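# Find the mislabeled box and place it in the tote

## Task

The office desks hold closed boxes, each marked FULL or EMPTY, and the marking on exactly one of them is false. That box must end up inside the tote near the door, resting fully within it with nothing sticking out past the rim. Every other box must be returned to the desk it came from. The robot must not tip over or be left leaning, or the task fails. Objects count as placed only if they stay put once the robot lets go.

## Robot and tools

Robot: a Hello Robot Stretch 3. It has a two-wheeled base 0.33 m long and 0.34 m wide, a lift that runs up a vertical mast, and a single telescoping arm that reaches out to the robot's RIGHT side. The base cannot drive sideways, so you bring the gripper forward or back by driving the base. Turning in place pivots about the point midway between the drive wheels, 0.05 m behind the front edge. With the arm pulled in and the wrist folded, a turn sweeps a circle of radius 0.28 m. An unfolded, level wrist reaches past that circle.

Frames: the base frame has its origin on the floor between the drive wheels, x forward, y left, z up. hand_pose is reported in it, at the point where the closed fingertips meet. The odometry frame is the base frame as it was at scene start. base_odometry comes from wheel turns only, so wheel slip shows up as travel. Heading is positive to the left, in the range -3.142 to 3.142.

execute_actions: argument "actions" is a list holding one action, or an empty list to just read state and images. Optional "cameras" picks head_camera, nav_camera, wrist_camera or all; if omitted or null you get all, [] gives none. An action may contain "base", "joints", or both; they start together.
- base: exactly one key. translate_m is a straight drive offset in metres from where the base currently is, -1 to 1, positive forward. rotate_rad is a turn offset in radians, -3.2 to 3.2, positive counter-clockwise (left).
- joints: absolute targets by name, not offsets. lift_m 0 to 1.1 (arm height on the mast). arm_m 0 to 0.52 (extension). wrist_yaw_rad -1.345 to 4.42 (0 along the arm, positive toward the front, 3.0 folded over the base). wrist_pitch_rad -1.57 to 0.451 (0 level, negative tips fingers down). wrist_roll_rad -2.911 to 2.911. gripper_m -0.089 to 0.179, larger is wider; actual fingertip gap is somewhat smaller than the value and zero below 0.007. head_pan_rad -3.953 to 1.73 (0 forward, positive left, -1.57 looks along the arm). head_tilt_rad -1.53 to 0.419 (negative looks down).
- contact_limits: only arm_m, a motor effort percentage 1 to 100 at which the arm halts with contact_stop. Smaller values are gentler but can stop immediately.
Any unknown key or out-of-range number rejects the whole call. Joints or base left out of an action may still be driving toward an earlier target. If a result reports a stop, the remaining movement calls in that reply are skipped. One action lasts at most 15 s.

wait: "seconds" 0 to 10; commands nothing and returns state and images.
zoom_image: "camera" plus "region" [x0, y0, x1, y1] in pixels of that camera's latest full image, at most 504 by 504; gives a closer look.
finished_scene: "scene" number; ends the scene for good and reports success, so only call it once all boxes are settled.

Result lines: base_status and joint_status tell how each motion ended: done (for the base, wheels turned as ordered even if slipping), off_target (stopped short, may still push), contact_stop, time_out or torque_fault (target dropped; joint holds or goes slack). on_its_own covers things this call did not command; "held at" is a held target, not the current position. The arm and lift stop and go slack when they push firmly on something; a slack lift may sag under load. Base, wrist and head have no such stop and keep pushing. A wrist servo pushed hard for several seconds shuts off for 10 s. motor_effort is percent of maximum, sign toward larger joint values, bracket is the peak in the last action; readings are biased and noisy. Positive wheel effort means pushing forward. lidar_m lists 12 distances in metres from the base origin, 30-degree sectors starting straight ahead and going counter-clockwise (4th left, 7th behind, 10th right), in a plane 0.17 m above the floor; it sees table legs, not tops, misses clear objects, and "-" means nothing seen. wrist_depth_mm and head_depth_mm are 7x7 grids of median depths (45-1000 mm and 280-4000 mm). base_tilt gives lean in degrees, forward and right positive, with a fixed bias up to about 4. turned_by_wheels and turned_by_imu show rotation since the last result.

Cameras: head_camera and nav_camera move with head pan and tilt; wrist_camera rides on the gripper. Calibration lines give K, distortion and the base-to-camera transform; expect small errors, larger for the wrist camera.

Gripping: command gripper_m below the object's width to grasp (lower squeezes harder); to let go, command at least 0.02 above where contact happened. The reading does not confirm a grasp. Too hard a squeeze triggers a stall guard and the object can slip; send a new value to re-squeeze.

Safety: fold or unfold the wrist (yaw to 3.0) only with lift_m between 0.32 and 0.95, pitch -0.4 and roll near 0; once folded, lift can go down to 0.25. Keep pitch at -0.5 or lower when yaw is below -0.4. Fast base motion (0.30 m/s, 1.9 rad/s) needs lift below 0.30, arm below 0.03 and yaw above 2.54; otherwise 0.10 m/s and 0.63 rad/s. Pushing the arm on a rigid object with the gripper above about 0.45 m, repeated pushes after a contact_stop, driving while holding something fixed, or snagging furniture (especially reversing) can tip the robot. If it leans, reverse the last move in small steps, free the gripper, and lower the lift to about 0.2. Avoid drops, slams and hard shoves; objects may occasionally be nudged by outside forces. The robot keeps its last command while you are thinking.

Each tool is called as name(argument=value, ...), one argument or row to a line, values as JSON.

## Session

execute_actions(
  actions=[],
)

Scene clock: 0.00 s.
base_odometry: x=+0.000 y=+0.000 heading=+0.000 (m, m, rad; odometry frame)
turned_by_wheels: +0.000 (rad since the last result)
turned_by_imu: +0.000 (rad since the last result)
base_tilt: forward=-1.9 right=+0.2 (deg)
lidar_m: 2.06 1.87 2.48 1.83 1.83 2.47 2.06 1.78 1.88 1.27 1.61 1.34
head_depth_mm: 1791 2465 2582 2602 2609 2660 2184 / 1766 2652 2847 2798 2791 2776 2173 / 1757 2609 2739 2714 2716 2669 2222 / 1759 2570 2619 2607 2600 2613 2256 / 1599 2515 2540 2538 2508 2497 2266 / 1516 2415 2479 2426 2409 1951 2071 / 1561 2340 2372 2356 2336 1798 2187
base_status: not commanded
joint_positions: lift_m=+0.310 arm_m=+0.001 wrist_yaw_rad=+2.854 wrist_pitch_rad=-0.475 wrist_roll_rad=-0.014 gripper_m=+0.037 head_pan_rad=+0.013 head_tilt_rad=-0.006
joint_status: not commanded
motor_effort: left_wheel=+0 right_wheel=+0 lift_m=+31 arm_m=+0 wrist_yaw_rad=+0 wrist_pitch_rad=+7 wrist_roll_rad=+0 gripper_m=-1 head_pan_rad=+0 head_tilt_rad=+3 (%)
hand_pose: x=+0.0402 y=+0.0623 z=+0.3099 quat_wxyz=(+0.263, +0.699, +0.068, +0.661) (m; base frame)
wrist_depth_mm: - - - - - - - / - - - - - - - / 952 956 940 930 894 871 878 / 768 - 722 717 715 699 694 / 615 - 630 601 616 594 575 / 532 506 - 502 - 504 497 / 469 - - 438 443 438 428
pictures: head_camera (sideways: a quarter turn clockwise sets it upright), nav_camera (sideways: a quarter turn counterclockwise sets it upright), wrist_camera
Images, in order (width x height): head_camera 896x504, nav_camera 672x504, wrist_camera 644x364.

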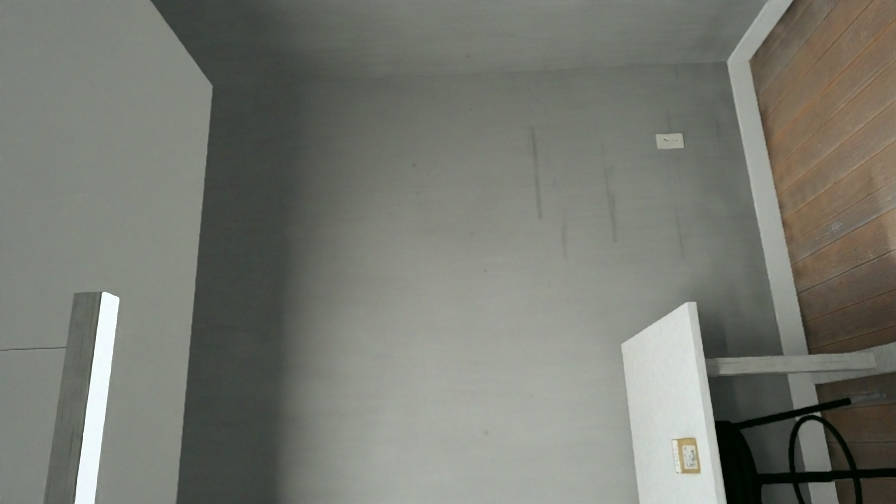

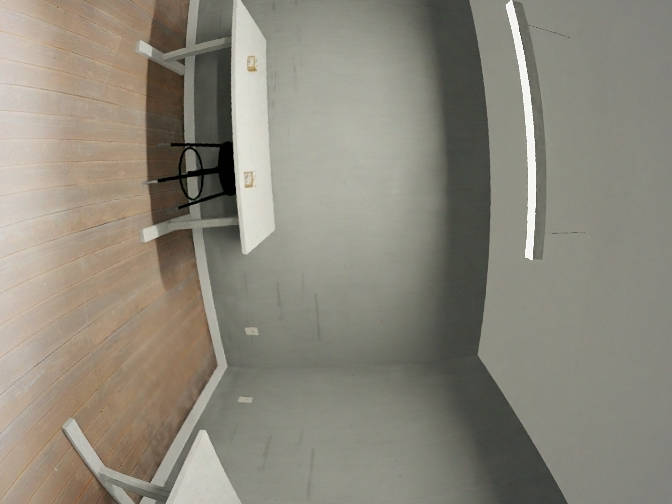

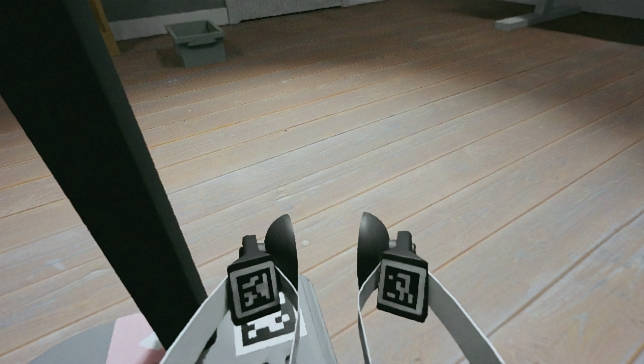

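execute_actions(
  actions=[
    {"joints":{"head_pan_rad":0.6,"head_tilt_rad":-0.5}},
  ],
  cameras=["head_camera","nav_camera"],
)

execute_actions(
  actions=[
    {"joints":{"head_pan_rad":1.7,"head_tilt_rad":-0.5}},
  ],
  cameras=["head_camera","nav_camera"],
)

execute_actions(
  actions=[
    {"joints":{"head_pan_rad":-1.0,"head_tilt_rad":-0.5}},
  ],
  cameras=["head_camera","nav_camera"],
)

execute_actions(
  actions=[
    {"joints":{"head_pan_rad":-2.2,"head_tilt_rad":-0.5}},
  ],
  cameras=["head_camera","nav_camera"],
)

execute_actions(
  actions=[
    {"joints":{"head_pan_rad":-3.4,"head_tilt_rad":-0.5}},
  ],
  cameras=["head_camera","nav_camera"],
)

Scene clock: 9.03 s.
base_odometry: x=+0.000 y=+0.000 heading=+0.000 (m, m, rad; odometry frame)
turned_by_wheels: +0.000 (rad since the last result)
turned_by_imu: +0.001 (rad since the last result)
base_tilt: forward=-1.9 right=+0.3 (deg)
lidar_m: 2.06 1.87 2.49 1.83 1.83 2.47 2.06 1.78 1.88 1.28 1.61 1.33
head_depth_mm: 2022 2188 2151 2573 2032 1574 1280 / 2088 2261 2191 2615 2063 1593 1295 / 2139 2327 2369 2695 2059 1592 1295 / 2176 2342 2462 2774 2054 1594 1302 / 2225 2451 2470 2803 2075 1605 1303 / 2310 2521 2682 2821 2108 1606 1312 / 2384 2618 2871 3048 2073 1621 1320
base_status: not commanded
joint_positions: lift_m=+0.310 arm_m=+0.001 wrist_yaw_rad=+2.854 wrist_pitch_rad=-0.475 wrist_roll_rad=-0.014 gripper_m=+0.037 head_pan_rad=+0.593 head_tilt_rad=-0.493
joint_status: all done
motor_effort: left_wheel=+1(1) right_wheel=+0(0) lift_m=+31(31) arm_m=+0(0) wrist_yaw_rad=-1(0) wrist_pitch_rad=+7(7) wrist_roll_rad=-1(1) gripper_m=+1(1) head_pan_rad=+3(32) head_tilt_rad=-4(40) (%)
hand_pose: x=+0.0402 y=+0.0623 z=+0.3099 quat_wxyz=(+0.263, +0.699, +0.068, +0.661) (m; base frame)
wrist_depth_mm: - - - - - - - / - - - - - - - / 922 948 906 911 890 898 871 / 753 - 743 717 720 707 692 / 612 - 631 600 597 592 578 / 519 511 - 506 - 497 493 / 466 - - 438 434 443 435
pictures: head_camera (sideways: a quarter turn clockwise sets it upright), nav_camera (sideways: a quarter turn counterclockwise sets it upright)
camera_calibration (this result's frames):
head_camera: T_world_to_cam=[[-0.414883, -0.21706, -0.883605, 1.16946], [-0.531832, 0.845811, 0.0419373, -0.0523391], [0.73826, 0.487328, -0.466352, 0.55763], [0, 0, 0, 1]] pos_world=[0.0456777, 0.0263633, 1.29559]
nav_camera: T_world_to_cam=[[0.449766, 0.237023, 0.861122, -1.07923], [0.556046, -0.828814, -0.0622938, 0.127635], [0.698945, 0.506841, -0.504567, 0.602711], [0, 0, 0, 1]] pos_world=[-0.00683375, 0.0561078, 1.2414]
Images, in order (width x height): head_camera 896x504, nav_camera 672x504.

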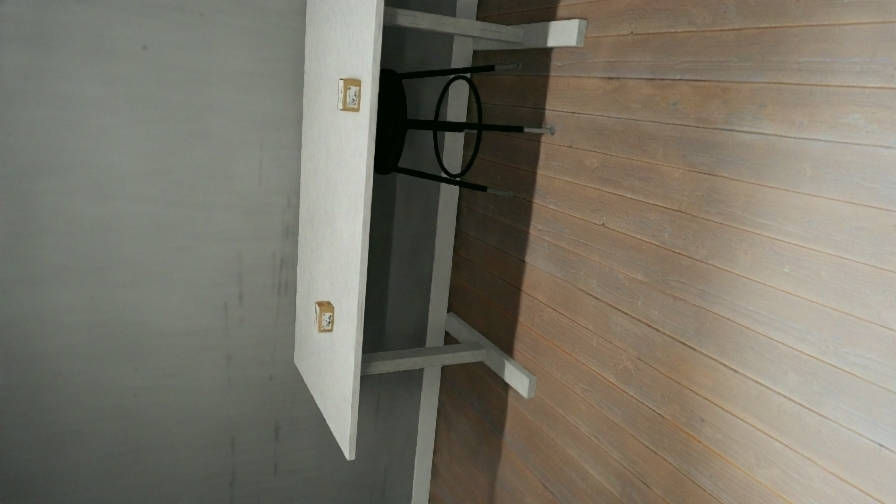

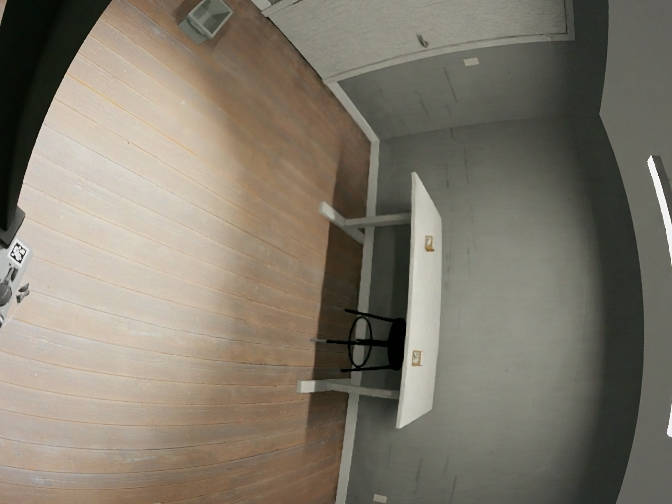

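Scene clock: 10.17 s.
base_odometry: x=+0.000 y=+0.000 heading=+0.000 (m, m, rad; odometry frame)
turned_by_wheels: +0.000 (rad since the last result)
turned_by_imu: +0.000 (rad since the last result)
base_tilt: forward=-1.9 right=+0.2 (deg)
lidar_m: 2.06 1.86 2.49 1.84 1.83 2.46 2.06 1.78 1.88 1.27 1.61 1.34
head_depth_mm: 1967 2141 2350 2550 2022 1580 1287 / 1911 2111 2296 2502 2056 1601 1299 / 1900 2051 2227 2475 2044 1601 1298 / 1852 1986 2179 2434 2029 1598 1300 / 1827 1984 2160 2360 2094 1608 1307 / 1762 1887 2034 2247 2119 1604 1345 / 1699 1828 1959 2186 - - -
base_status: not commanded
joint_positions: lift_m=+0.310 arm_m=+0.001 wrist_yaw_rad=+2.854 wrist_pitch_rad=-0.475 wrist_roll_rad=-0.014 gripper_m=+0.037 head_pan_rad=+1.693 head_tilt_rad=-0.494
joint_status: all done
motor_effort: left_wheel=+0(0) right_wheel=+0(0) lift_m=+31(31) arm_m=+0(0) wrist_yaw_rad=+1(0) wrist_pitch_rad=+7(7) wrist_roll_rad=-1(1) gripper_m=-1(0) head_pan_rad=+4(37) head_tilt_rad=-5(5) (%)
hand_pose: x=+0.0402 y=+0.0623 z=+0.3099 quat_wxyz=(+0.263, +0.699, +0.068, +0.661) (m; base frame)
wrist_depth_mm: - - - - - - - / - - - - - - - / 908 927 945 933 925 859 858 / 772 - 736 717 707 703 687 / 618 - 627 603 602 574 578 / 528 499 - 501 - 493 492 / 469 - - 440 439 440 433
pictures: head_camera (sideways: a quarter turn clockwise sets it upright), nav_camera (sideways: a quarter turn counterclockwise sets it upright)
camera_calibration (this result's frames):
head_camera: T_world_to_cam=[[0.00528205, -0.468404, -0.883499, 1.16676], [-0.995031, -0.090309, 0.0419302, -0.0495042], [-0.0994282, 0.878887, -0.466553, 0.563002], [0, 0, 0, 1]] pos_world=[0.000557157, 0.0472288, 1.29558]
nav_camera: T_world_to_cam=[[-0.00724986, 0.508541, 0.861007, -1.07629], [0.990867, 0.119594, -0.0622933, 0.124982], [-0.13465, 0.852692, -0.504764, 0.608051], [0, 0, 0, 1]] pos_world=[-0.0497688, 0.0139098, 1.2414]
Images, in order (width x height): head_camera 896x504, nav_camera 672x504.

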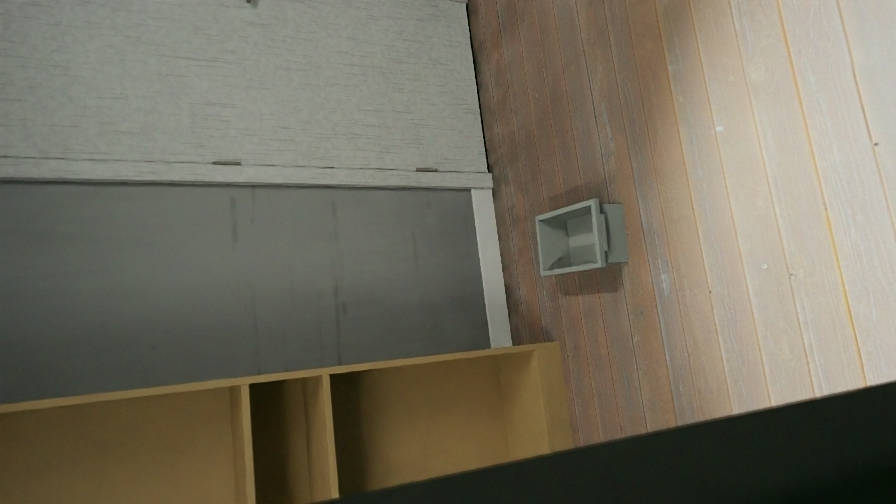

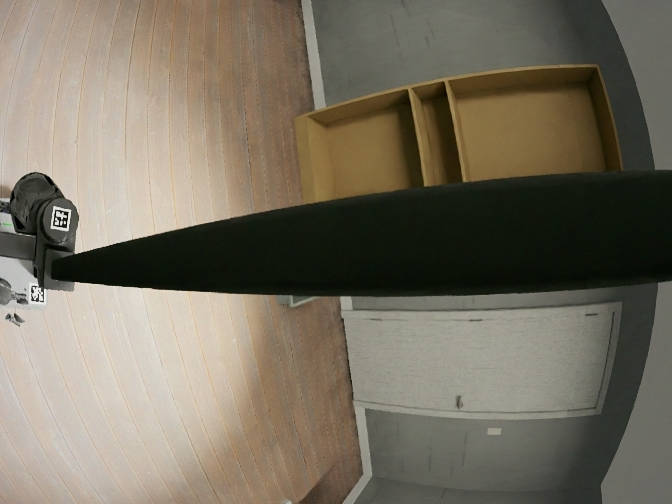

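Scene clock: 12.03 s.
base_odometry: x=+0.000 y=+0.000 heading=+0.000 (m, m, rad; odometry frame)
turned_by_wheels: +0.000 (rad since the last result)
turned_by_imu: +0.001 (rad since the last result)
base_tilt: forward=-1.9 right=+0.2 (deg)
lidar_m: 2.06 1.87 2.49 1.83 1.83 2.47 2.06 1.78 1.88 1.27 1.61 1.34
head_depth_mm: 1282 1396 1521 1267 1028 1581 1285 / 1320 1436 1567 1283 1031 1590 1295 / 1360 1476 1612 1288 1834 1594 1295 / 1382 1514 1661 1301 1835 1589 1297 / 1426 1546 1695 1301 1913 1600 1305 / 1461 1615 1746 1315 1627 1579 1307 / 1505 1647 1824 1332 2004 1610 1307
base_status: not commanded
joint_positions: lift_m=+0.310 arm_m=+0.001 wrist_yaw_rad=+2.854 wrist_pitch_rad=-0.475 wrist_roll_rad=-0.014 gripper_m=+0.037 head_pan_rad=-0.993 head_tilt_rad=-0.494
joint_status: all done
motor_effort: left_wheel=+1(0) right_wheel=+0(0) lift_m=+31(31) arm_m=+0(0) wrist_yaw_rad=+0(0) wrist_pitch_rad=+7(7) wrist_roll_rad=-1(0) gripper_m=-1(0) head_pan_rad=-2(37) head_tilt_rad=-4(4) (%)
hand_pose: x=+0.0402 y=+0.0623 z=+0.3099 quat_wxyz=(+0.263, +0.699, +0.068, +0.661) (m; base frame)
wrist_depth_mm: - - - - - - - / - - - - - - - / 916 942 916 923 894 882 853 / 751 - 724 741 711 703 682 / 616 - 622 597 607 586 570 / 519 514 - 508 - 505 498 / 461 - - 443 442 435 429
pictures: head_camera (sideways: a quarter turn clockwise sets it upright), nav_camera (sideways: a quarter turn counterclockwise sets it upright)
camera_calibration (this result's frames):
head_camera: T_world_to_cam=[[-0.211111, 0.418317, -0.883427, 1.16799], [0.853561, 0.519304, 0.0419253, -0.0607743], [0.476305, -0.745207, -0.46669, 0.559668], [0, 0, 0, 1]] pos_world=[0.0318763, -0.0399596, 1.29557]
nav_camera: T_world_to_cam=[[0.230553, -0.453483, 0.860929, -1.07764], [-0.836926, -0.54376, -0.0622931, 0.136131], [0.496387, -0.706172, -0.504897, 0.604376], [0, 0, 0, 1]] pos_world=[0.0623796, 0.0121254, 1.2414]
Images, in order (width x height): head_camera 896x504, nav_camera 672x504.

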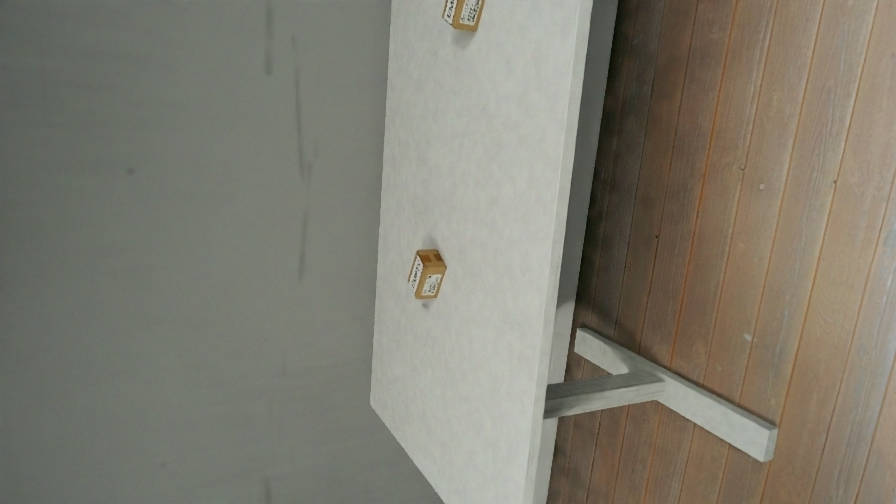

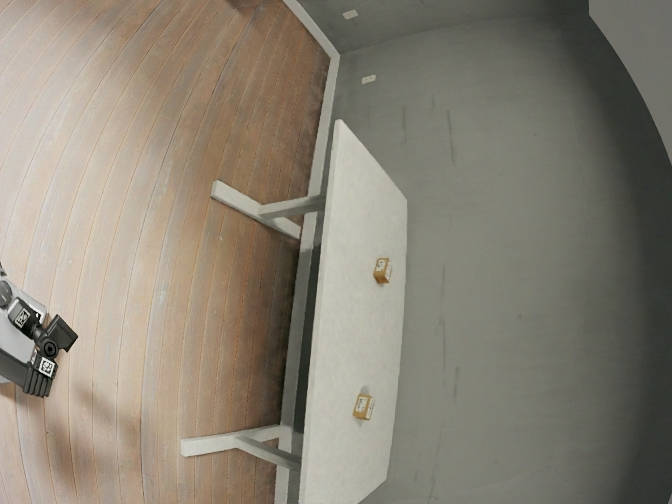

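Scene clock: 13.23 s.
base_odometry: x=+0.000 y=+0.000 heading=+0.000 (m, m, rad; odometry frame)
turned_by_wheels: +0.000 (rad since the last result)
turned_by_imu: +0.000 (rad since the last result)
base_tilt: forward=-1.9 right=+0.2 (deg)
lidar_m: 2.06 1.86 2.48 1.83 1.83 2.47 2.07 1.78 1.88 1.28 1.61 1.34
head_depth_mm: 1945 2057 2218 2456 2034 1580 1287 / 2071 2202 2419 2578 2068 1579 1290 / 2230 2368 2614 2715 2074 1594 1294 / 2324 2510 2716 2767 2094 1601 1301 / 2057 2197 2339 2503 2081 1616 1311 / 1839 1952 2065 2219 2100 1613 1305 / 1648 1730 1847 1871 1935 1626 1306
base_status: not commanded
joint_positions: lift_m=+0.310 arm_m=+0.001 wrist_yaw_rad=+2.854 wrist_pitch_rad=-0.475 wrist_roll_rad=-0.014 gripper_m=+0.037 head_pan_rad=-2.193 head_tilt_rad=-0.494
joint_status: all done
motor_effort: left_wheel=+1(0) right_wheel=+0(1) lift_m=+31(31) arm_m=+0(0) wrist_yaw_rad=+0(1) wrist_pitch_rad=+7(7) wrist_roll_rad=-1(1) gripper_m=+0(0) head_pan_rad=-3(36) head_tilt_rad=-4(5) (%)
hand_pose: x=+0.0402 y=+0.0623 z=+0.3099 quat_wxyz=(+0.263, +0.699, +0.068, +0.661) (m; base frame)
wrist_depth_mm: - - - - - - - / - - - - - - - / 930 958 939 914 888 881 864 / 759 - 731 733 702 714 692 / 622 - 615 596 609 591 574 / 519 499 - 507 - 496 489 / 462 - - 445 443 440 431
pictures: head_camera (sideways: a quarter turn clockwise sets it upright), nav_camera (sideways: a quarter turn counterclockwise sets it upright)
camera_calibration (this result's frames):
head_camera: T_world_to_cam=[[0.313402, 0.348362, -0.883416, 1.16477], [0.793307, -0.607377, 0.0419246, -0.0604058], [-0.521961, -0.713959, -0.46671, 0.565784], [0, 0, 0, 1]] pos_world=[-0.0218035, -0.0385041, 1.29557]
nav_camera: T_world_to_cam=[[-0.339132, -0.379225, 0.860917, -1.07415], [-0.810072, 0.583011, -0.062293, 0.135967], [-0.478301, -0.718531, -0.504917, 0.610348], [0, 0, 0, 1]] pos_world=[0.0377957, -0.0480598, 1.2414]
Images, in order (width x height): head_camera 896x504, nav_camera 672x504.

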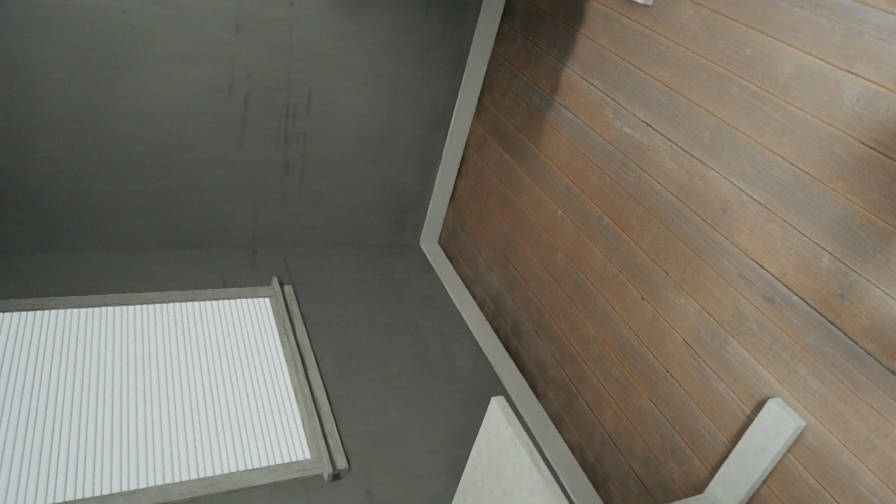

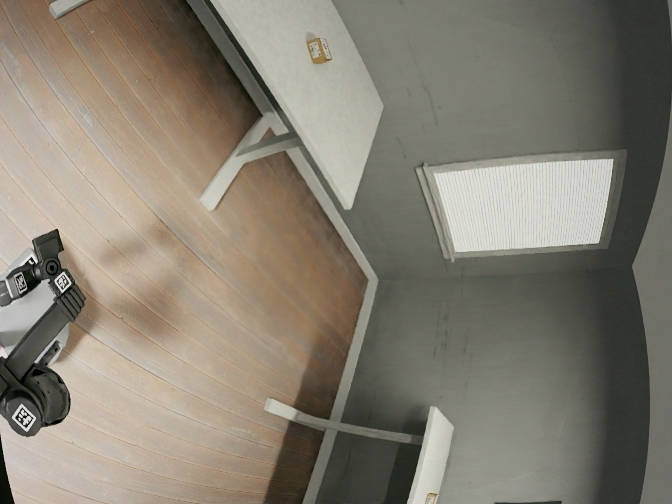

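Scene clock: 14.43 s.
base_odometry: x=+0.000 y=+0.000 heading=+0.000 (m, m, rad; odometry frame)
turned_by_wheels: +0.000 (rad since the last result)
turned_by_imu: +0.000 (rad since the last result)
base_tilt: forward=-1.9 right=+0.3 (deg)
lidar_m: 2.06 1.86 2.49 1.83 1.83 2.47 2.06 1.78 1.88 1.27 1.61 1.33
head_depth_mm: 2264 2417 2602 2682 2043 1578 1289 / 2539 2784 2959 2908 2071 1593 1290 / 2467 2684 2934 2917 2085 1589 1296 / 2300 2473 2713 2816 2074 1600 1298 / 2186 2292 2141 2660 2086 1614 1313 / 2030 2153 2316 2557 2101 1612 1312 / 1903 2073 2044 2380 2088 1606 1307
base_status: not commanded
joint_positions: lift_m=+0.310 arm_m=+0.001 wrist_yaw_rad=+2.854 wrist_pitch_rad=-0.475 wrist_roll_rad=-0.014 gripper_m=+0.037 head_pan_rad=-3.393 head_tilt_rad=-0.494
joint_status: all done
motor_effort: left_wheel=+1(1) right_wheel=+1(0) lift_m=+31(31) arm_m=+0(0) wrist_yaw_rad=+0(0) wrist_pitch_rad=+7(7) wrist_roll_rad=+0(1) gripper_m=+0(0) head_pan_rad=-3(38) head_tilt_rad=-5(4) (%)
hand_pose: x=+0.0402 y=+0.0623 z=+0.3099 quat_wxyz=(+0.263, +0.699, +0.068, +0.661) (m; base frame)
wrist_depth_mm: - - - - - - - / - - - - - - - / 882 931 923 922 877 876 877 / 759 - 739 718 722 698 692 / 613 - 625 583 607 582 570 / 522 514 - 503 - 501 494 / 468 - - 437 434 435 431
pictures: head_camera (sideways: a quarter turn clockwise sets it upright), nav_camera (sideways: a quarter turn counterclockwise sets it upright)
camera_calibration (this result's frames):
head_camera: T_world_to_cam=[[0.438269, -0.165876, -0.883406, 1.164], [-0.278639, -0.95948, 0.0419239, -0.0538661], [-0.854565, 0.227777, -0.46673, 0.567838], [0, 0, 0, 1]] pos_world=[-0.0398983, 0.0120549, 1.29557]
nav_camera: T_world_to_cam=[[-0.476357, 0.178674, 0.860906, -1.0733], [0.249855, 0.966277, -0.062293, 0.129501], [-0.843004, 0.185428, -0.504936, 0.612597], [0, 0, 0, 1]] pos_world=[-0.0272072, -0.0469568, 1.2414]
Images, in order (width x height): head_camera 896x504, nav_camera 672x504.

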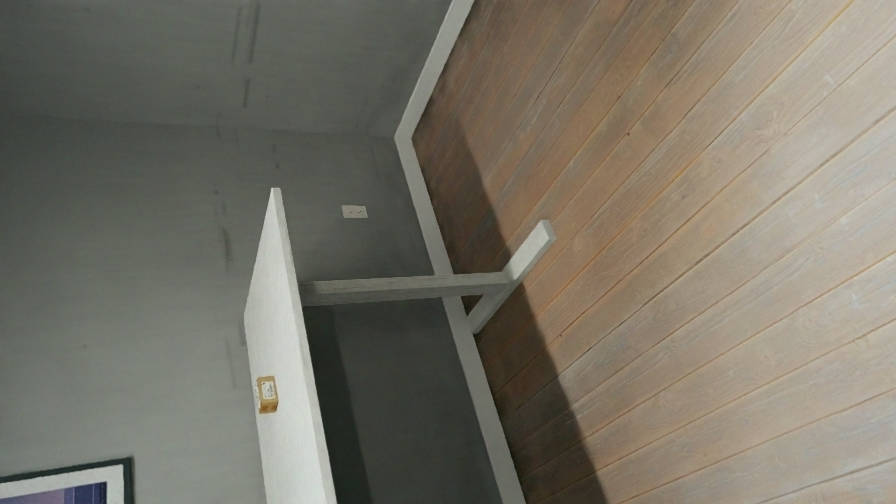

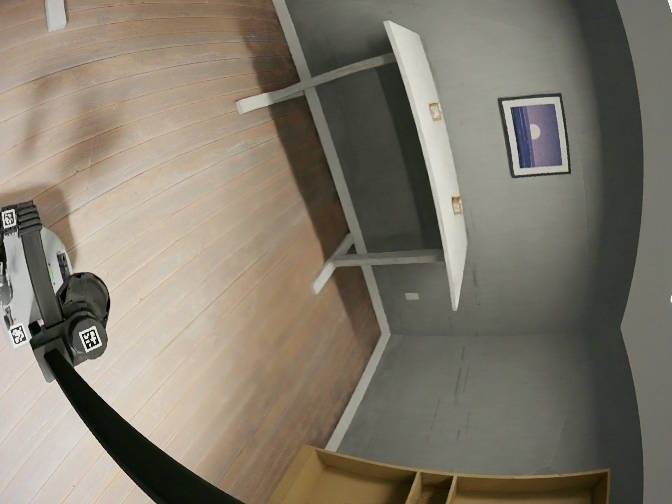

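execute_actions(
  actions=[
    {"joints":{"lift_m":0.28,"head_pan_rad":-2.8,"head_tilt_rad":-0.3}},
  ],
  cameras=["head_camera"],
)

execute_actions(
  actions=[
    {"base":{"rotate_rad":-0.52},"joints":{"head_pan_rad":-1.5,"head_tilt_rad":-0.6}},
  ],
  cameras=[],
)

execute_actions(
  actions=[
    {"base":{"translate_m":0.55}},
  ],
  cameras=[],
)

execute_actions(
  actions=[
    {"base":{"rotate_rad":0.85}},
  ],
  cameras=["head_camera","nav_camera"],
)

Scene clock: 56.43 s.
base_odometry: x=+0.000 y=+0.000 heading=+0.000 (m, m, rad; odometry frame)
turned_by_wheels: +0.000 (rad since the last result)
turned_by_imu: +0.001 (rad since the last result)
base_tilt: forward=-1.9 right=+0.2 (deg)
lidar_m: 2.06 1.87 2.49 1.83 1.83 2.47 2.06 1.78 1.88 1.27 1.61 1.34
head_depth_mm: 1970 2076 2160 2341 2444 1923 1485 / 1990 2036 2170 2342 2427 1944 1499 / 1980 2069 2165 2314 2463 1938 1494 / 1969 2068 2218 2308 2444 1962 1509 / 1996 2078 2207 1947 2437 1973 1512 / 1993 2078 2225 2329 2463 1970 1524 / 1972 2079 2221 2368 2466 1997 1525
base_status: not commanded
joint_positions: lift_m=+0.280 arm_m=+0.001 wrist_yaw_rad=+2.854 wrist_pitch_rad=-0.475 wrist_roll_rad=-0.014 gripper_m=+0.037 head_pan_rad=-2.807 head_tilt_rad=-0.310
joint_status: all done
motor_effort: left_wheel=+0(1) right_wheel=+0(0) lift_m=+24(26) arm_m=+0(0) wrist_yaw_rad=+0(0) wrist_pitch_rad=+7(7) wrist_roll_rad=-1(0) gripper_m=-1(0) head_pan_rad=+4(34) head_tilt_rad=+7(28) (%)
hand_pose: x=+0.0402 y=+0.0623 z=+0.2804 quat_wxyz=(+0.263, +0.699, +0.068, +0.661) (m; base frame)
wrist_depth_mm: - - - - - - - / - - - - - - - / 845 890 870 857 828 802 812 / 707 - 689 676 660 649 646 / 575 - 572 553 572 551 533 / 491 - - 476 - 462 459 / - - - 417 414 406 401
pictures: head_camera (sideways: a quarter turn clockwise sets it upright)
camera_calibration (this result's frames):
head_camera: T_world_to_cam=[[0.29715, 0.0484528, -0.953601, 1.25646], [0.305758, -0.950951, 0.0469585, -0.063996], [-0.904552, -0.305525, -0.29739, 0.347773], [0, 0, 0, 1]] pos_world=[-0.0392124, -0.0154831, 1.30459]
Images, in order (width x height): head_camera 896x504.

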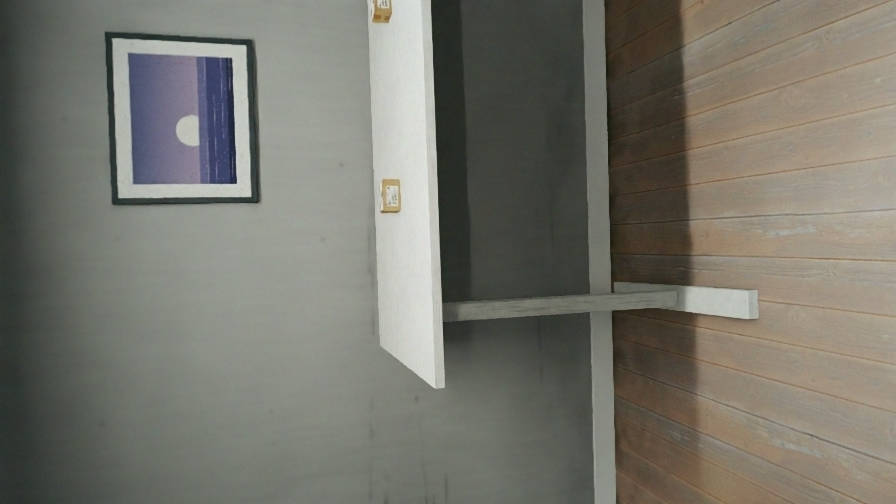

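Scene clock: 57.97 s.
base_odometry: x=+0.000 y=+0.000 heading=-0.520 (m, m, rad; odometry frame)
turned_by_wheels: -0.520 (rad since the last result)
turned_by_imu: -0.521 (rad since the last result)
base_tilt: forward=-1.9 right=+0.2 (deg)
lidar_m: 1.34 2.06 2.28 2.47 1.83 1.98 2.48 2.07 1.78 1.87 1.28 1.61
head_depth_mm: 2104 2260 2440 2423 1811 1461 1213 / 2255 2454 2730 2436 1806 1464 1223 / 2107 2348 2664 2408 1813 1472 1229 / 1920 2090 2350 2436 1851 1481 1235 / 1727 1881 2079 2234 1842 1482 1233 / 1585 1714 1873 1211 1776 1479 1225 / 1464 1583 1645 1094 1752 1489 1241
base_status: done
joint_positions: lift_m=+0.280 arm_m=+0.001 wrist_yaw_rad=+2.854 wrist_pitch_rad=-0.475 wrist_roll_rad=-0.014 gripper_m=+0.037 head_pan_rad=-1.507 head_tilt_rad=-0.593
joint_status: all done
motor_effort: left_wheel=+4(11) right_wheel=-2(6) lift_m=+24(24) arm_m=+0(0) wrist_yaw_rad=+0(1) wrist_pitch_rad=+7(7) wrist_roll_rad=-1(1) gripper_m=+0(1) head_pan_rad=+3(37) head_tilt_rad=-5(35) (%)
hand_pose: x=+0.0402 y=+0.0623 z=+0.2804 quat_wxyz=(+0.263, +0.699, +0.068, +0.661) (m; base frame)
wrist_depth_mm: - - - - - - - / - - - - - - - / 870 884 872 856 821 836 822 / 712 - 684 665 659 658 649 / 590 - 570 557 560 540 538 / 485 - - 481 - 471 460 / - - - 409 407 404 401
pictures: none
No camera images: the call's "cameras" was empty. Leave "cameras" out to get every camera's image.

Scene clock: 61.43 s.
base_odometry: x=+0.477 y=-0.273 heading=-0.520 (m, m, rad; odometry frame)
turned_by_wheels: +0.000 (rad since the last result)
turned_by_imu: +0.002 (rad since the last result)
base_tilt: forward=-1.9 right=+0.3 (deg)
lidar_m: 1.41 2.12 1.67 2.17 2.52 2.24 2.60 2.16 2.48 1.18 1.22 0.81
head_depth_mm: 2020 2347 2728 2213 1813 1473 1216 / 1785 1998 2302 1117 1823 1465 1217 / 1575 1762 1938 1074 1616 1476 1230 / 1431 1571 1654 1072 844 1482 1226 / 1307 1418 1504 1029 814 1401 1226 / 1198 1306 1402 1090 814 691 1231 / 1107 1187 1283 1095 821 652 1183
base_status: done
joint_positions: lift_m=+0.280 arm_m=+0.001 wrist_yaw_rad=+2.854 wrist_pitch_rad=-0.475 wrist_roll_rad=-0.014 gripper_m=+0.037 head_pan_rad=-1.507 head_tilt_rad=-0.593
joint_status: not commanded
motor_effort: left_wheel=+3(13) right_wheel=-2(4) lift_m=+24(24) arm_m=+0(0) wrist_yaw_rad=-1(1) wrist_pitch_rad=+7(7) wrist_roll_rad=-1(1) gripper_m=-1(0) head_pan_rad=+4(4) head_tilt_rad=-5(4) (%)
hand_pose: x=+0.0402 y=+0.0623 z=+0.2804 quat_wxyz=(+0.263, +0.699, +0.068, +0.661) (m; base frame)
wrist_depth_mm: - - - - - - - / - - - - - - - / 877 879 898 852 860 809 815 / 695 - 675 674 664 643 654 / 579 - 581 560 569 545 533 / 488 - - 471 - 466 458 / - - - 413 413 411 408
pictures: none
No camera images: the call's "cameras" was empty. Leave "cameras" out to get every camera's image.

Scene clock: 63.27 s.
base_odometry: x=+0.477 y=-0.273 heading=+0.330 (m, m, rad; odometry frame)
turned_by_wheels: +0.850 (rad since the last result)
turned_by_imu: +0.853 (rad since the last result)
base_tilt: forward=-1.9 right=+0.2 (deg)
lidar_m: 1.57 1.56 2.58 2.24 2.62 2.59 2.16 1.19 1.26 1.22 0.82 1.84
head_depth_mm: 991 1094 1220 1063 803 661 1218 / 993 1096 1226 1064 803 665 1225 / 1003 1106 1234 1073 808 668 1219 / 1009 1115 1243 1076 807 670 1230 / 1018 1121 1248 1082 815 670 1239 / 1023 1129 1264 1084 817 691 1214 / 1030 1140 1270 1144 820 693 1243
base_status: done
joint_positions: lift_m=+0.280 arm_m=+0.001 wrist_yaw_rad=+2.854 wrist_pitch_rad=-0.475 wrist_roll_rad=-0.014 gripper_m=+0.037 head_pan_rad=-1.507 head_tilt_rad=-0.593
joint_status: not commanded
motor_effort: left_wheel=-2(10) right_wheel=+4(7) lift_m=+24(24) arm_m=+0(0) wrist_yaw_rad=+0(0) wrist_pitch_rad=+7(7) wrist_roll_rad=-1(0) gripper_m=+1(0) head_pan_rad=+3(3) head_tilt_rad=-5(4) (%)
hand_pose: x=+0.0402 y=+0.0623 z=+0.2804 quat_wxyz=(+0.263, +0.699, +0.068, +0.661) (m; base frame)
wrist_depth_mm: - - - - - - - / - - - - - - - / 842 868 872 844 812 831 802 / 703 - 691 657 674 652 647 / 569 - 576 557 564 546 536 / 486 - - 470 - 464 460 / - - - 413 409 405 407
pictures: head_camera (sideways: a quarter turn clockwise sets it upright), nav_camera (sideways: a quarter turn counterclockwise sets it upright)
camera_calibration (this result's frames):
head_camera: T_world_to_cam=[[0.0164147, 0.553289, -0.832828, 1.10061], [0.998849, 0.0284656, 0.038598, -0.0573236], [0.0450628, -0.832503, -0.552185, 0.673538], [0, 0, 0, 1]] pos_world=[0.00883991, -0.0466028, 1.29075]
nav_camera: T_world_to_cam=[[-0.0169328, -0.591043, 0.806462, -1.00511], [-0.996529, -0.0557761, -0.0618009, 0.136456], [0.0815084, -0.804709, -0.588047, 0.715088], [0, 0, 0, 1]] pos_world=[0.060677, -0.0110147, 1.23952]
Images, in order (width x height): head_camera 896x504, nav_camera 672x504.

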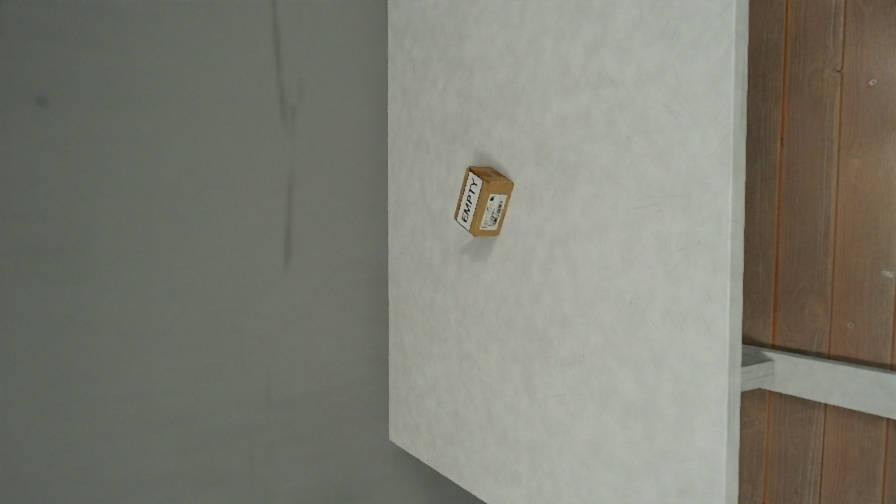

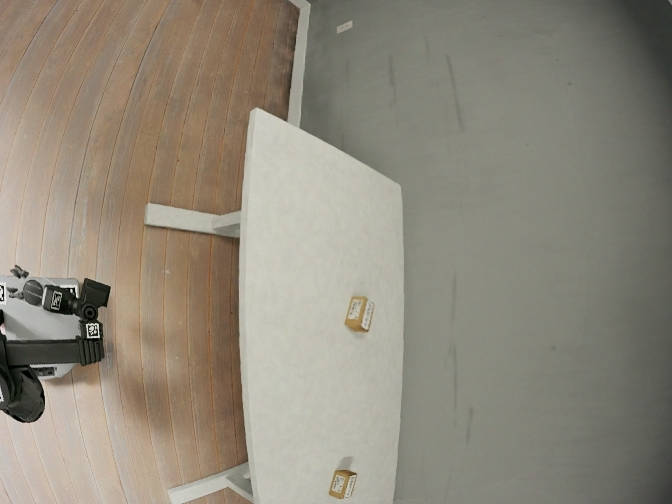

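execute_actions(
  actions=[
    {"joints":{"lift_m":0.78,"wrist_pitch_rad":-0.4,"head_tilt_rad":-0.75}},
  ],
  cameras=[],
)

execute_actions(
  actions=[
    {"joints":{"wrist_yaw_rad":-0.38,"gripper_m":0.179,"arm_m":0.2,"wrist_roll_rad":0}},
  ],
)

Scene clock: 84.23 s.
base_odometry: x=+0.477 y=-0.273 heading=+0.330 (m, m, rad; odometry frame)
turned_by_wheels: +0.000 (rad since the last result)
turned_by_imu: +0.002 (rad since the last result)
base_tilt: forward=-1.9 right=+0.2 (deg)
lidar_m: 1.56 1.56 2.57 2.24 2.62 2.59 2.16 1.18 1.25 1.22 0.82 1.83
head_depth_mm: 1005 1131 1142 864 692 1360 - / 1016 1138 1138 865 698 1356 - / 1017 1150 1141 867 701 1328 - / 1025 1160 1146 870 702 1371 - / 1027 1167 1154 868 704 1340 1153 / 1036 1171 1158 876 725 1315 1144 / 1041 1184 1280 880 727 1352 1150
base_status: not commanded
joint_positions: lift_m=+0.780 arm_m=+0.001 wrist_yaw_rad=+2.854 wrist_pitch_rad=-0.420 wrist_roll_rad=-0.014 gripper_m=+0.037 head_pan_rad=-1.507 head_tilt_rad=-0.740
joint_status: all done
motor_effort: left_wheel=-3(2) right_wheel=+3(3) lift_m=+37(38) arm_m=+0(0) wrist_yaw_rad=+0(0) wrist_pitch_rad=+12(14) wrist_roll_rad=-1(1) gripper_m=+0(0) head_pan_rad=+3(3) head_tilt_rad=-5(25) (%)
hand_pose: x=+0.0422 y=+0.0693 z=+0.7919 quat_wxyz=(+0.245, +0.701, +0.049, +0.668) (m; base frame)
wrist_depth_mm: - - - - - - - / - - - - - - - / - - - - - - - / - - - - - - - / - - - - - - - / - - - - - - - / 984 987 955 971 964 931 912
pictures: none
No camera images: the call's "cameras" was empty. Leave "cameras" out to get every camera's image.

Scene clock: 86.93 s.
base_odometry: x=+0.477 y=-0.273 heading=+0.330 (m, m, rad; odometry frame)
turned_by_wheels: +0.000 (rad since the last result)
turned_by_imu: +0.001 (rad since the last result)
base_tilt: forward=-1.9 right=+0.2 (deg)
lidar_m: 1.56 1.56 2.58 2.24 2.61 2.60 2.16 1.18 1.26 1.22 0.81 1.84
head_depth_mm: 1009 1134 1132 865 - - 1123 / 1011 1141 1138 927 - 1330 1143 / 1022 1154 1142 905 - 1350 1148 / 1026 1155 1147 898 699 1348 1150 / 1030 1165 1144 870 701 1350 1151 / 1039 1176 1161 879 723 1314 1145 / 1041 1183 1285 879 727 1340 1159
base_status: not commanded
joint_positions: lift_m=+0.780 arm_m=+0.200 wrist_yaw_rad=-0.377 wrist_pitch_rad=-0.420 wrist_roll_rad=-0.003 gripper_m=+0.179 head_pan_rad=-1.507 head_tilt_rad=-0.741
joint_status: all done
motor_effort: left_wheel=-3(3) right_wheel=+3(3) lift_m=+37(37) arm_m=+5(6) wrist_yaw_rad=-3(5) wrist_pitch_rad=+11(11) wrist_roll_rad=+1(2) gripper_m=+0(94) head_pan_rad=+3(3) head_tilt_rad=-6(7) (%)
hand_pose: x=-0.1040 y=-0.5529 z=+0.7919 quat_wxyz=(+0.653, +0.016, -0.706, -0.275) (m; base frame)
wrist_depth_mm: 585 662 708 755 837 888 965 / 635 667 655 645 623 589 459 / 473 434 385 444 430 419 411 / 358 348 342 338 333 325 323 / 285 283 280 274 270 273 263 / 248 238 232 230 225 225 227 / - 201 200 197 196 193 186
pictures: head_camera (sideways: a quarter turn clockwise sets it upright), nav_camera (sideways: a quarter turn counterclockwise sets it upright), wrist_camera
camera_calibration (this result's frames):
head_camera: T_world_to_cam=[[0.00897407, 0.669427, -0.742823, 0.983331], [0.999187, 0.0231935, 0.0329731, -0.0499957], [0.0393018, -0.742515, -0.668675, 0.825113], [0, 0, 0, 1]] pos_world=[0.00870219, -0.0444502, 1.28382]
nav_camera: T_world_to_cam=[[-0.00976574, -0.702908, 0.711213, -0.881005], [-0.997103, -0.0468054, -0.0599502, 0.134038], [0.0754281, -0.709739, -0.700415, 0.861292], [0, 0, 0, 1]] pos_world=[0.0600805, -0.00169952, 1.23788]
wrist_camera: T_world_to_cam=[[-0.917548, 0.396957, -0.023032, 0.138449], [0.238375, 0.502784, -0.830894, 0.989705], [-0.318249, -0.767876, -0.555953, 0.148371], [0, 0, 0, 1]] pos_world=[-0.0616685, -0.438635, 0.908016]
Images, in order (width x height): head_camera 896x504, nav_camera 672x504, wrist_camera 644x364.

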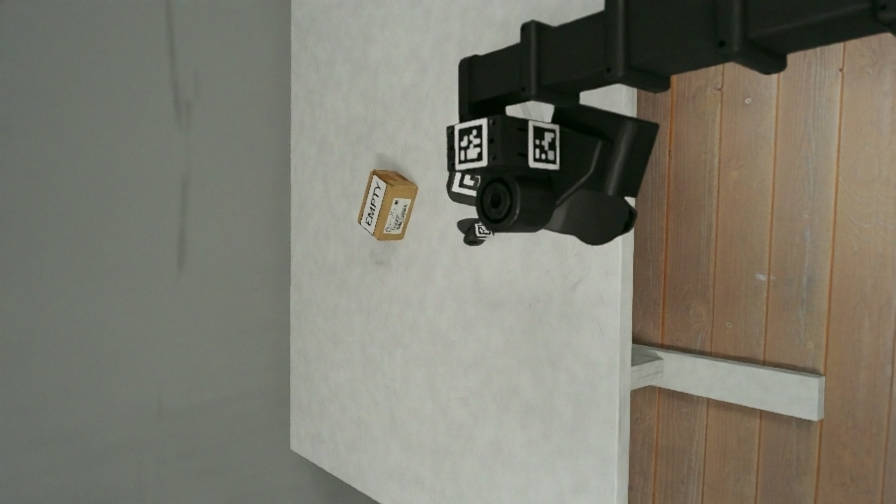

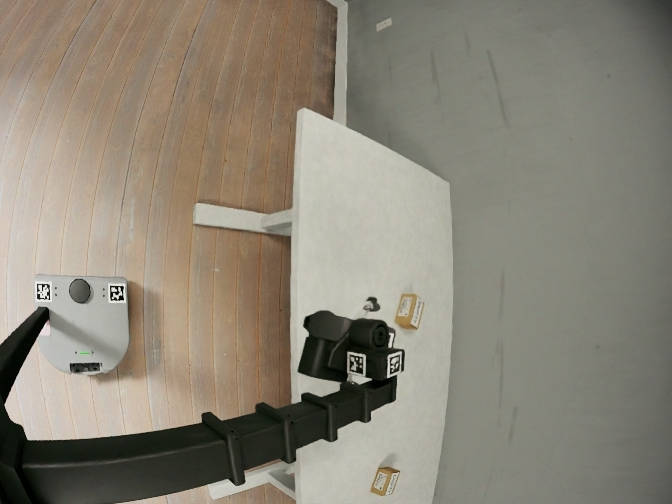

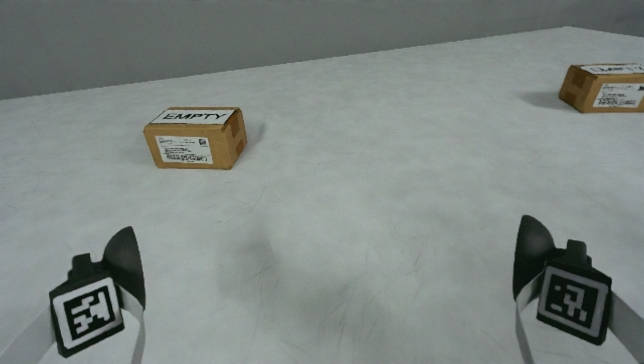

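execute_actions(
  actions=[
    {"base":{"translate_m":0.05},"joints":{"arm_m":0.38,"lift_m":0.79}},
  ],
  cameras=["wrist_camera"],
)

Scene clock: 103.03 s.
base_odometry: x=+0.525 y=-0.257 heading=+0.330 (m, m, rad; odometry frame)
turned_by_wheels: +0.000 (rad since the last result)
turned_by_imu: +0.001 (rad since the last result)
base_tilt: forward=-1.9 right=+0.3 (deg)
lidar_m: 1.62 1.51 2.58 2.25 2.61 2.64 2.21 1.22 1.26 0.85 0.80 1.85
head_depth_mm: 1003 1132 1133 895 - - 1122 / 1015 1151 1187 839 679 1333 1148 / 1018 1154 1244 809 699 1334 1155 / 1025 1164 1151 840 699 1335 1152 / 1028 1168 1154 875 720 1333 1150 / 1034 1173 1161 877 724 1342 1157 / 1041 1187 1337 875 726 1352 1151
base_status: done
joint_positions: lift_m=+0.790 arm_m=+0.380 wrist_yaw_rad=-0.378 wrist_pitch_rad=-0.420 wrist_roll_rad=-0.003 gripper_m=+0.179 head_pan_rad=-1.507 head_tilt_rad=-0.741
joint_status: all done
motor_effort: left_wheel=-3(4) right_wheel=+3(7) lift_m=+38(38) arm_m=+5(7) wrist_yaw_rad=-3(3) wrist_pitch_rad=+11(11) wrist_roll_rad=+1(1) gripper_m=+0(1) head_pan_rad=+3(3) head_tilt_rad=-5(7) (%)
hand_pose: x=-0.1042 y=-0.7329 z=+0.8019 quat_wxyz=(+0.653, +0.016, -0.706, -0.275) (m; base frame)
wrist_depth_mm: 460 505 537 592 634 710 797 / 501 536 591 627 656 630 600 / 505 495 474 466 458 442 434 / 377 365 359 338 343 342 336 / 302 296 234 229 283 288 275 / 259 248 242 235 239 235 239 / - 213 212 208 206 204 196
pictures: wrist_camera
camera_calibration (this result's frames):
wrist_camera: T_world_to_cam=[[-0.917126, 0.397918, -0.0232457, 0.210837], [0.239044, 0.502409, -0.830929, 1.08836], [-0.318963, -0.767624, -0.555892, 0.0157691], [0, 0, 0, 1]] pos_world=[-0.0617708, -0.618591, 0.918015]
Images, in order (width x height): wrist_camera 644x364.

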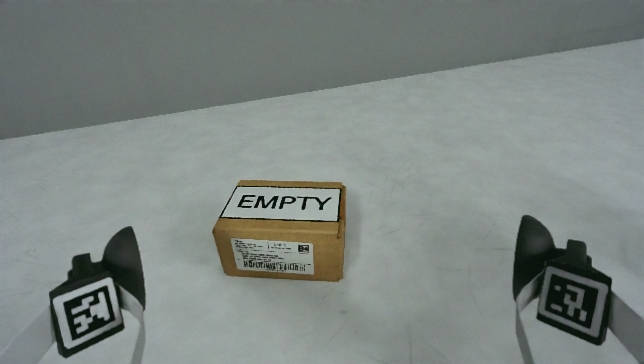

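execute_actions(
  actions=[
    {"joints":{"arm_m":0.445,"lift_m":0.74}},
  ],
  cameras=["wrist_camera"],
)

Scene clock: 110.50 s.
base_odometry: x=+0.525 y=-0.257 heading=+0.330 (m, m, rad; odometry frame)
turned_by_wheels: +0.000 (rad since the last result)
turned_by_imu: +0.001 (rad since the last result)
base_tilt: forward=-1.9 right=+0.2 (deg)
lidar_m: 1.63 1.51 2.58 2.25 2.62 2.62 2.21 1.22 1.26 0.85 0.80 1.84
head_depth_mm: 1009 1144 1134 865 705 - - / 1017 1140 1190 862 679 1329 1143 / 1024 1156 1203 814 698 1337 1146 / 1022 1160 1153 843 701 1338 1149 / 1036 1178 1144 869 722 1329 1154 / 1041 1177 1152 876 723 1340 1147 / 1044 1186 1337 879 727 1344 1156
base_status: not commanded
joint_positions: lift_m=+0.740 arm_m=+0.445 wrist_yaw_rad=-0.378 wrist_pitch_rad=-0.420 wrist_roll_rad=-0.003 gripper_m=+0.179 head_pan_rad=-1.507 head_tilt_rad=-0.741
joint_status: all done
motor_effort: left_wheel=-3(2) right_wheel=+3(3) lift_m=+24(33) arm_m=+5(3) wrist_yaw_rad=-3(2) wrist_pitch_rad=+11(12) wrist_roll_rad=+1(1) gripper_m=+1(1) head_pan_rad=+3(3) head_tilt_rad=-6(6) (%)
hand_pose: x=-0.1042 y=-0.7979 z=+0.7525 quat_wxyz=(+0.653, +0.015, -0.706, -0.275) (m; base frame)
wrist_depth_mm: 419 449 483 526 567 623 688 / 443 476 504 502 488 463 445 / 376 366 351 343 339 330 321 / 281 278 260 175 249 255 251 / 224 224 151 145 196 215 205 / 194 185 169 156 168 176 179 / - 159 157 156 154 152 147
pictures: wrist_camera
camera_calibration (this result's frames):
wrist_camera: T_world_to_cam=[[-0.917126, 0.397918, -0.0232478, 0.235557], [0.239027, 0.502363, -0.830962, 1.07997], [-0.318976, -0.767654, -0.555844, -0.0616504], [0, 0, 0, 1]] pos_world=[-0.0617712, -0.683595, 0.86862]
Images, in order (width x height): wrist_camera 644x364.

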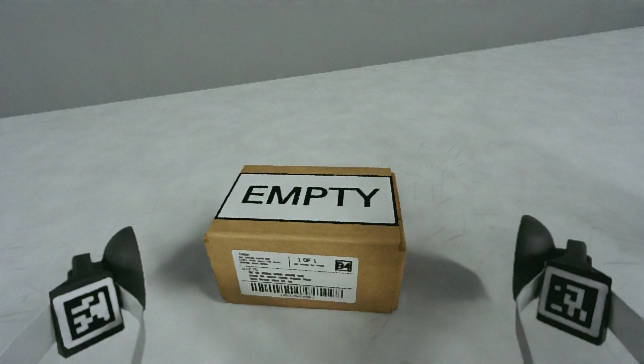

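execute_actions(
  actions=[
    {"joints":{"arm_m":0.465,"lift_m":0.735}},
  ],
  cameras=[],
)

execute_actions(
  actions=[
    {"joints":{"gripper_m":0.06}},
  ],
  cameras=["wrist_camera"],
)

Scene clock: 118.53 s.
base_odometry: x=+0.525 y=-0.257 heading=+0.330 (m, m, rad; odometry frame)
turned_by_wheels: +0.000 (rad since the last result)
turned_by_imu: +0.001 (rad since the last result)
base_tilt: forward=-1.9 right=+0.2 (deg)
lidar_m: 1.62 1.51 2.57 2.25 2.62 2.64 2.21 1.22 1.26 0.85 0.80 1.84
head_depth_mm: 1005 1139 1130 864 714 - - / 1014 1138 1192 864 677 1336 1146 / 1016 1151 1222 811 699 1339 1150 / 1023 1167 1148 841 699 1340 1151 / 1035 1167 1149 873 722 1342 1153 / 1037 1180 1152 878 725 1347 1158 / 1039 1186 1341 881 725 1347 1159
base_status: not commanded
joint_positions: lift_m=+0.735 arm_m=+0.465 wrist_yaw_rad=-0.378 wrist_pitch_rad=-0.420 wrist_roll_rad=-0.003 gripper_m=+0.179 head_pan_rad=-1.507 head_tilt_rad=-0.741
joint_status: all done
motor_effort: left_wheel=-3(2) right_wheel=+3(3) lift_m=+24(24) arm_m=+5(4) wrist_yaw_rad=-2(3) wrist_pitch_rad=+11(11) wrist_roll_rad=+1(1) gripper_m=+0(0) head_pan_rad=+3(3) head_tilt_rad=-6(7) (%)
hand_pose: x=-0.1042 y=-0.8179 z=+0.7476 quat_wxyz=(+0.653, +0.015, -0.706, -0.275) (m; base frame)
wrist_depth_mm: 408 432 462 507 552 612 645 / 432 463 488 486 464 454 437 / 360 349 346 334 328 318 312 / 272 268 260 166 250 247 243 / 217 216 142 135 138 208 200 / 188 178 138 129 128 170 173 / - 154 149 145 144 147 141
pictures: none
No camera images: the call's "cameras" was empty. Leave "cameras" out to get every camera's image.

Scene clock: 120.20 s.
base_odometry: x=+0.525 y=-0.257 heading=+0.330 (m, m, rad; odometry frame)
turned_by_wheels: +0.000 (rad since the last result)
turned_by_imu: +0.000 (rad since the last result)
base_tilt: forward=-1.9 right=+0.2 (deg)
lidar_m: 1.62 1.51 2.58 2.25 2.62 2.63 2.21 1.22 1.25 0.85 0.80 1.84
head_depth_mm: 1004 1140 1136 862 717 - - / 1013 1137 1198 860 678 1328 1144 / 1019 1157 1219 810 699 1337 1152 / 1027 1159 1146 842 702 1336 1145 / 1031 1172 1145 873 721 1335 1153 / 1039 1176 1151 876 725 1341 1152 / 1050 1190 1338 876 725 1339 1154
base_status: not commanded
joint_positions: lift_m=+0.735 arm_m=+0.465 wrist_yaw_rad=-0.378 wrist_pitch_rad=-0.420 wrist_roll_rad=-0.003 gripper_m=+0.061 head_pan_rad=-1.507 head_tilt_rad=-0.741
joint_status: all done
motor_effort: left_wheel=-3(3) right_wheel=+2(3) lift_m=+23(24) arm_m=+5(5) wrist_yaw_rad=-3(3) wrist_pitch_rad=+11(11) wrist_roll_rad=+1(1) gripper_m=-16(94) head_pan_rad=+3(3) head_tilt_rad=-5(5) (%)
hand_pose: x=-0.1042 y=-0.8179 z=+0.7476 quat_wxyz=(+0.653, +0.015, -0.706, -0.275) (m; base frame)
wrist_depth_mm: 403 433 467 498 561 607 655 / 432 463 479 480 464 448 435 / 354 354 347 337 327 318 309 / 272 265 260 165 250 247 243 / 218 216 140 134 132 203 198 / 181 181 133 132 131 174 168 / 155 153 148 146 146 144 146
pictures: wrist_camera
camera_calibration (this result's frames):
wrist_camera: T_world_to_cam=[[-0.917126, 0.397918, -0.0232476, 0.243399], [0.239015, 0.502335, -0.830982, 1.08587], [-0.318985, -0.767672, -0.555813, -0.0798148], [0, 0, 0, 1]] pos_world=[-0.0617714, -0.703595, 0.863634]
Images, in order (width x height): wrist_camera 644x364.

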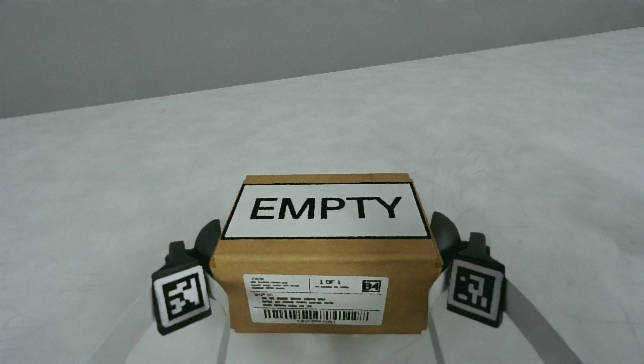

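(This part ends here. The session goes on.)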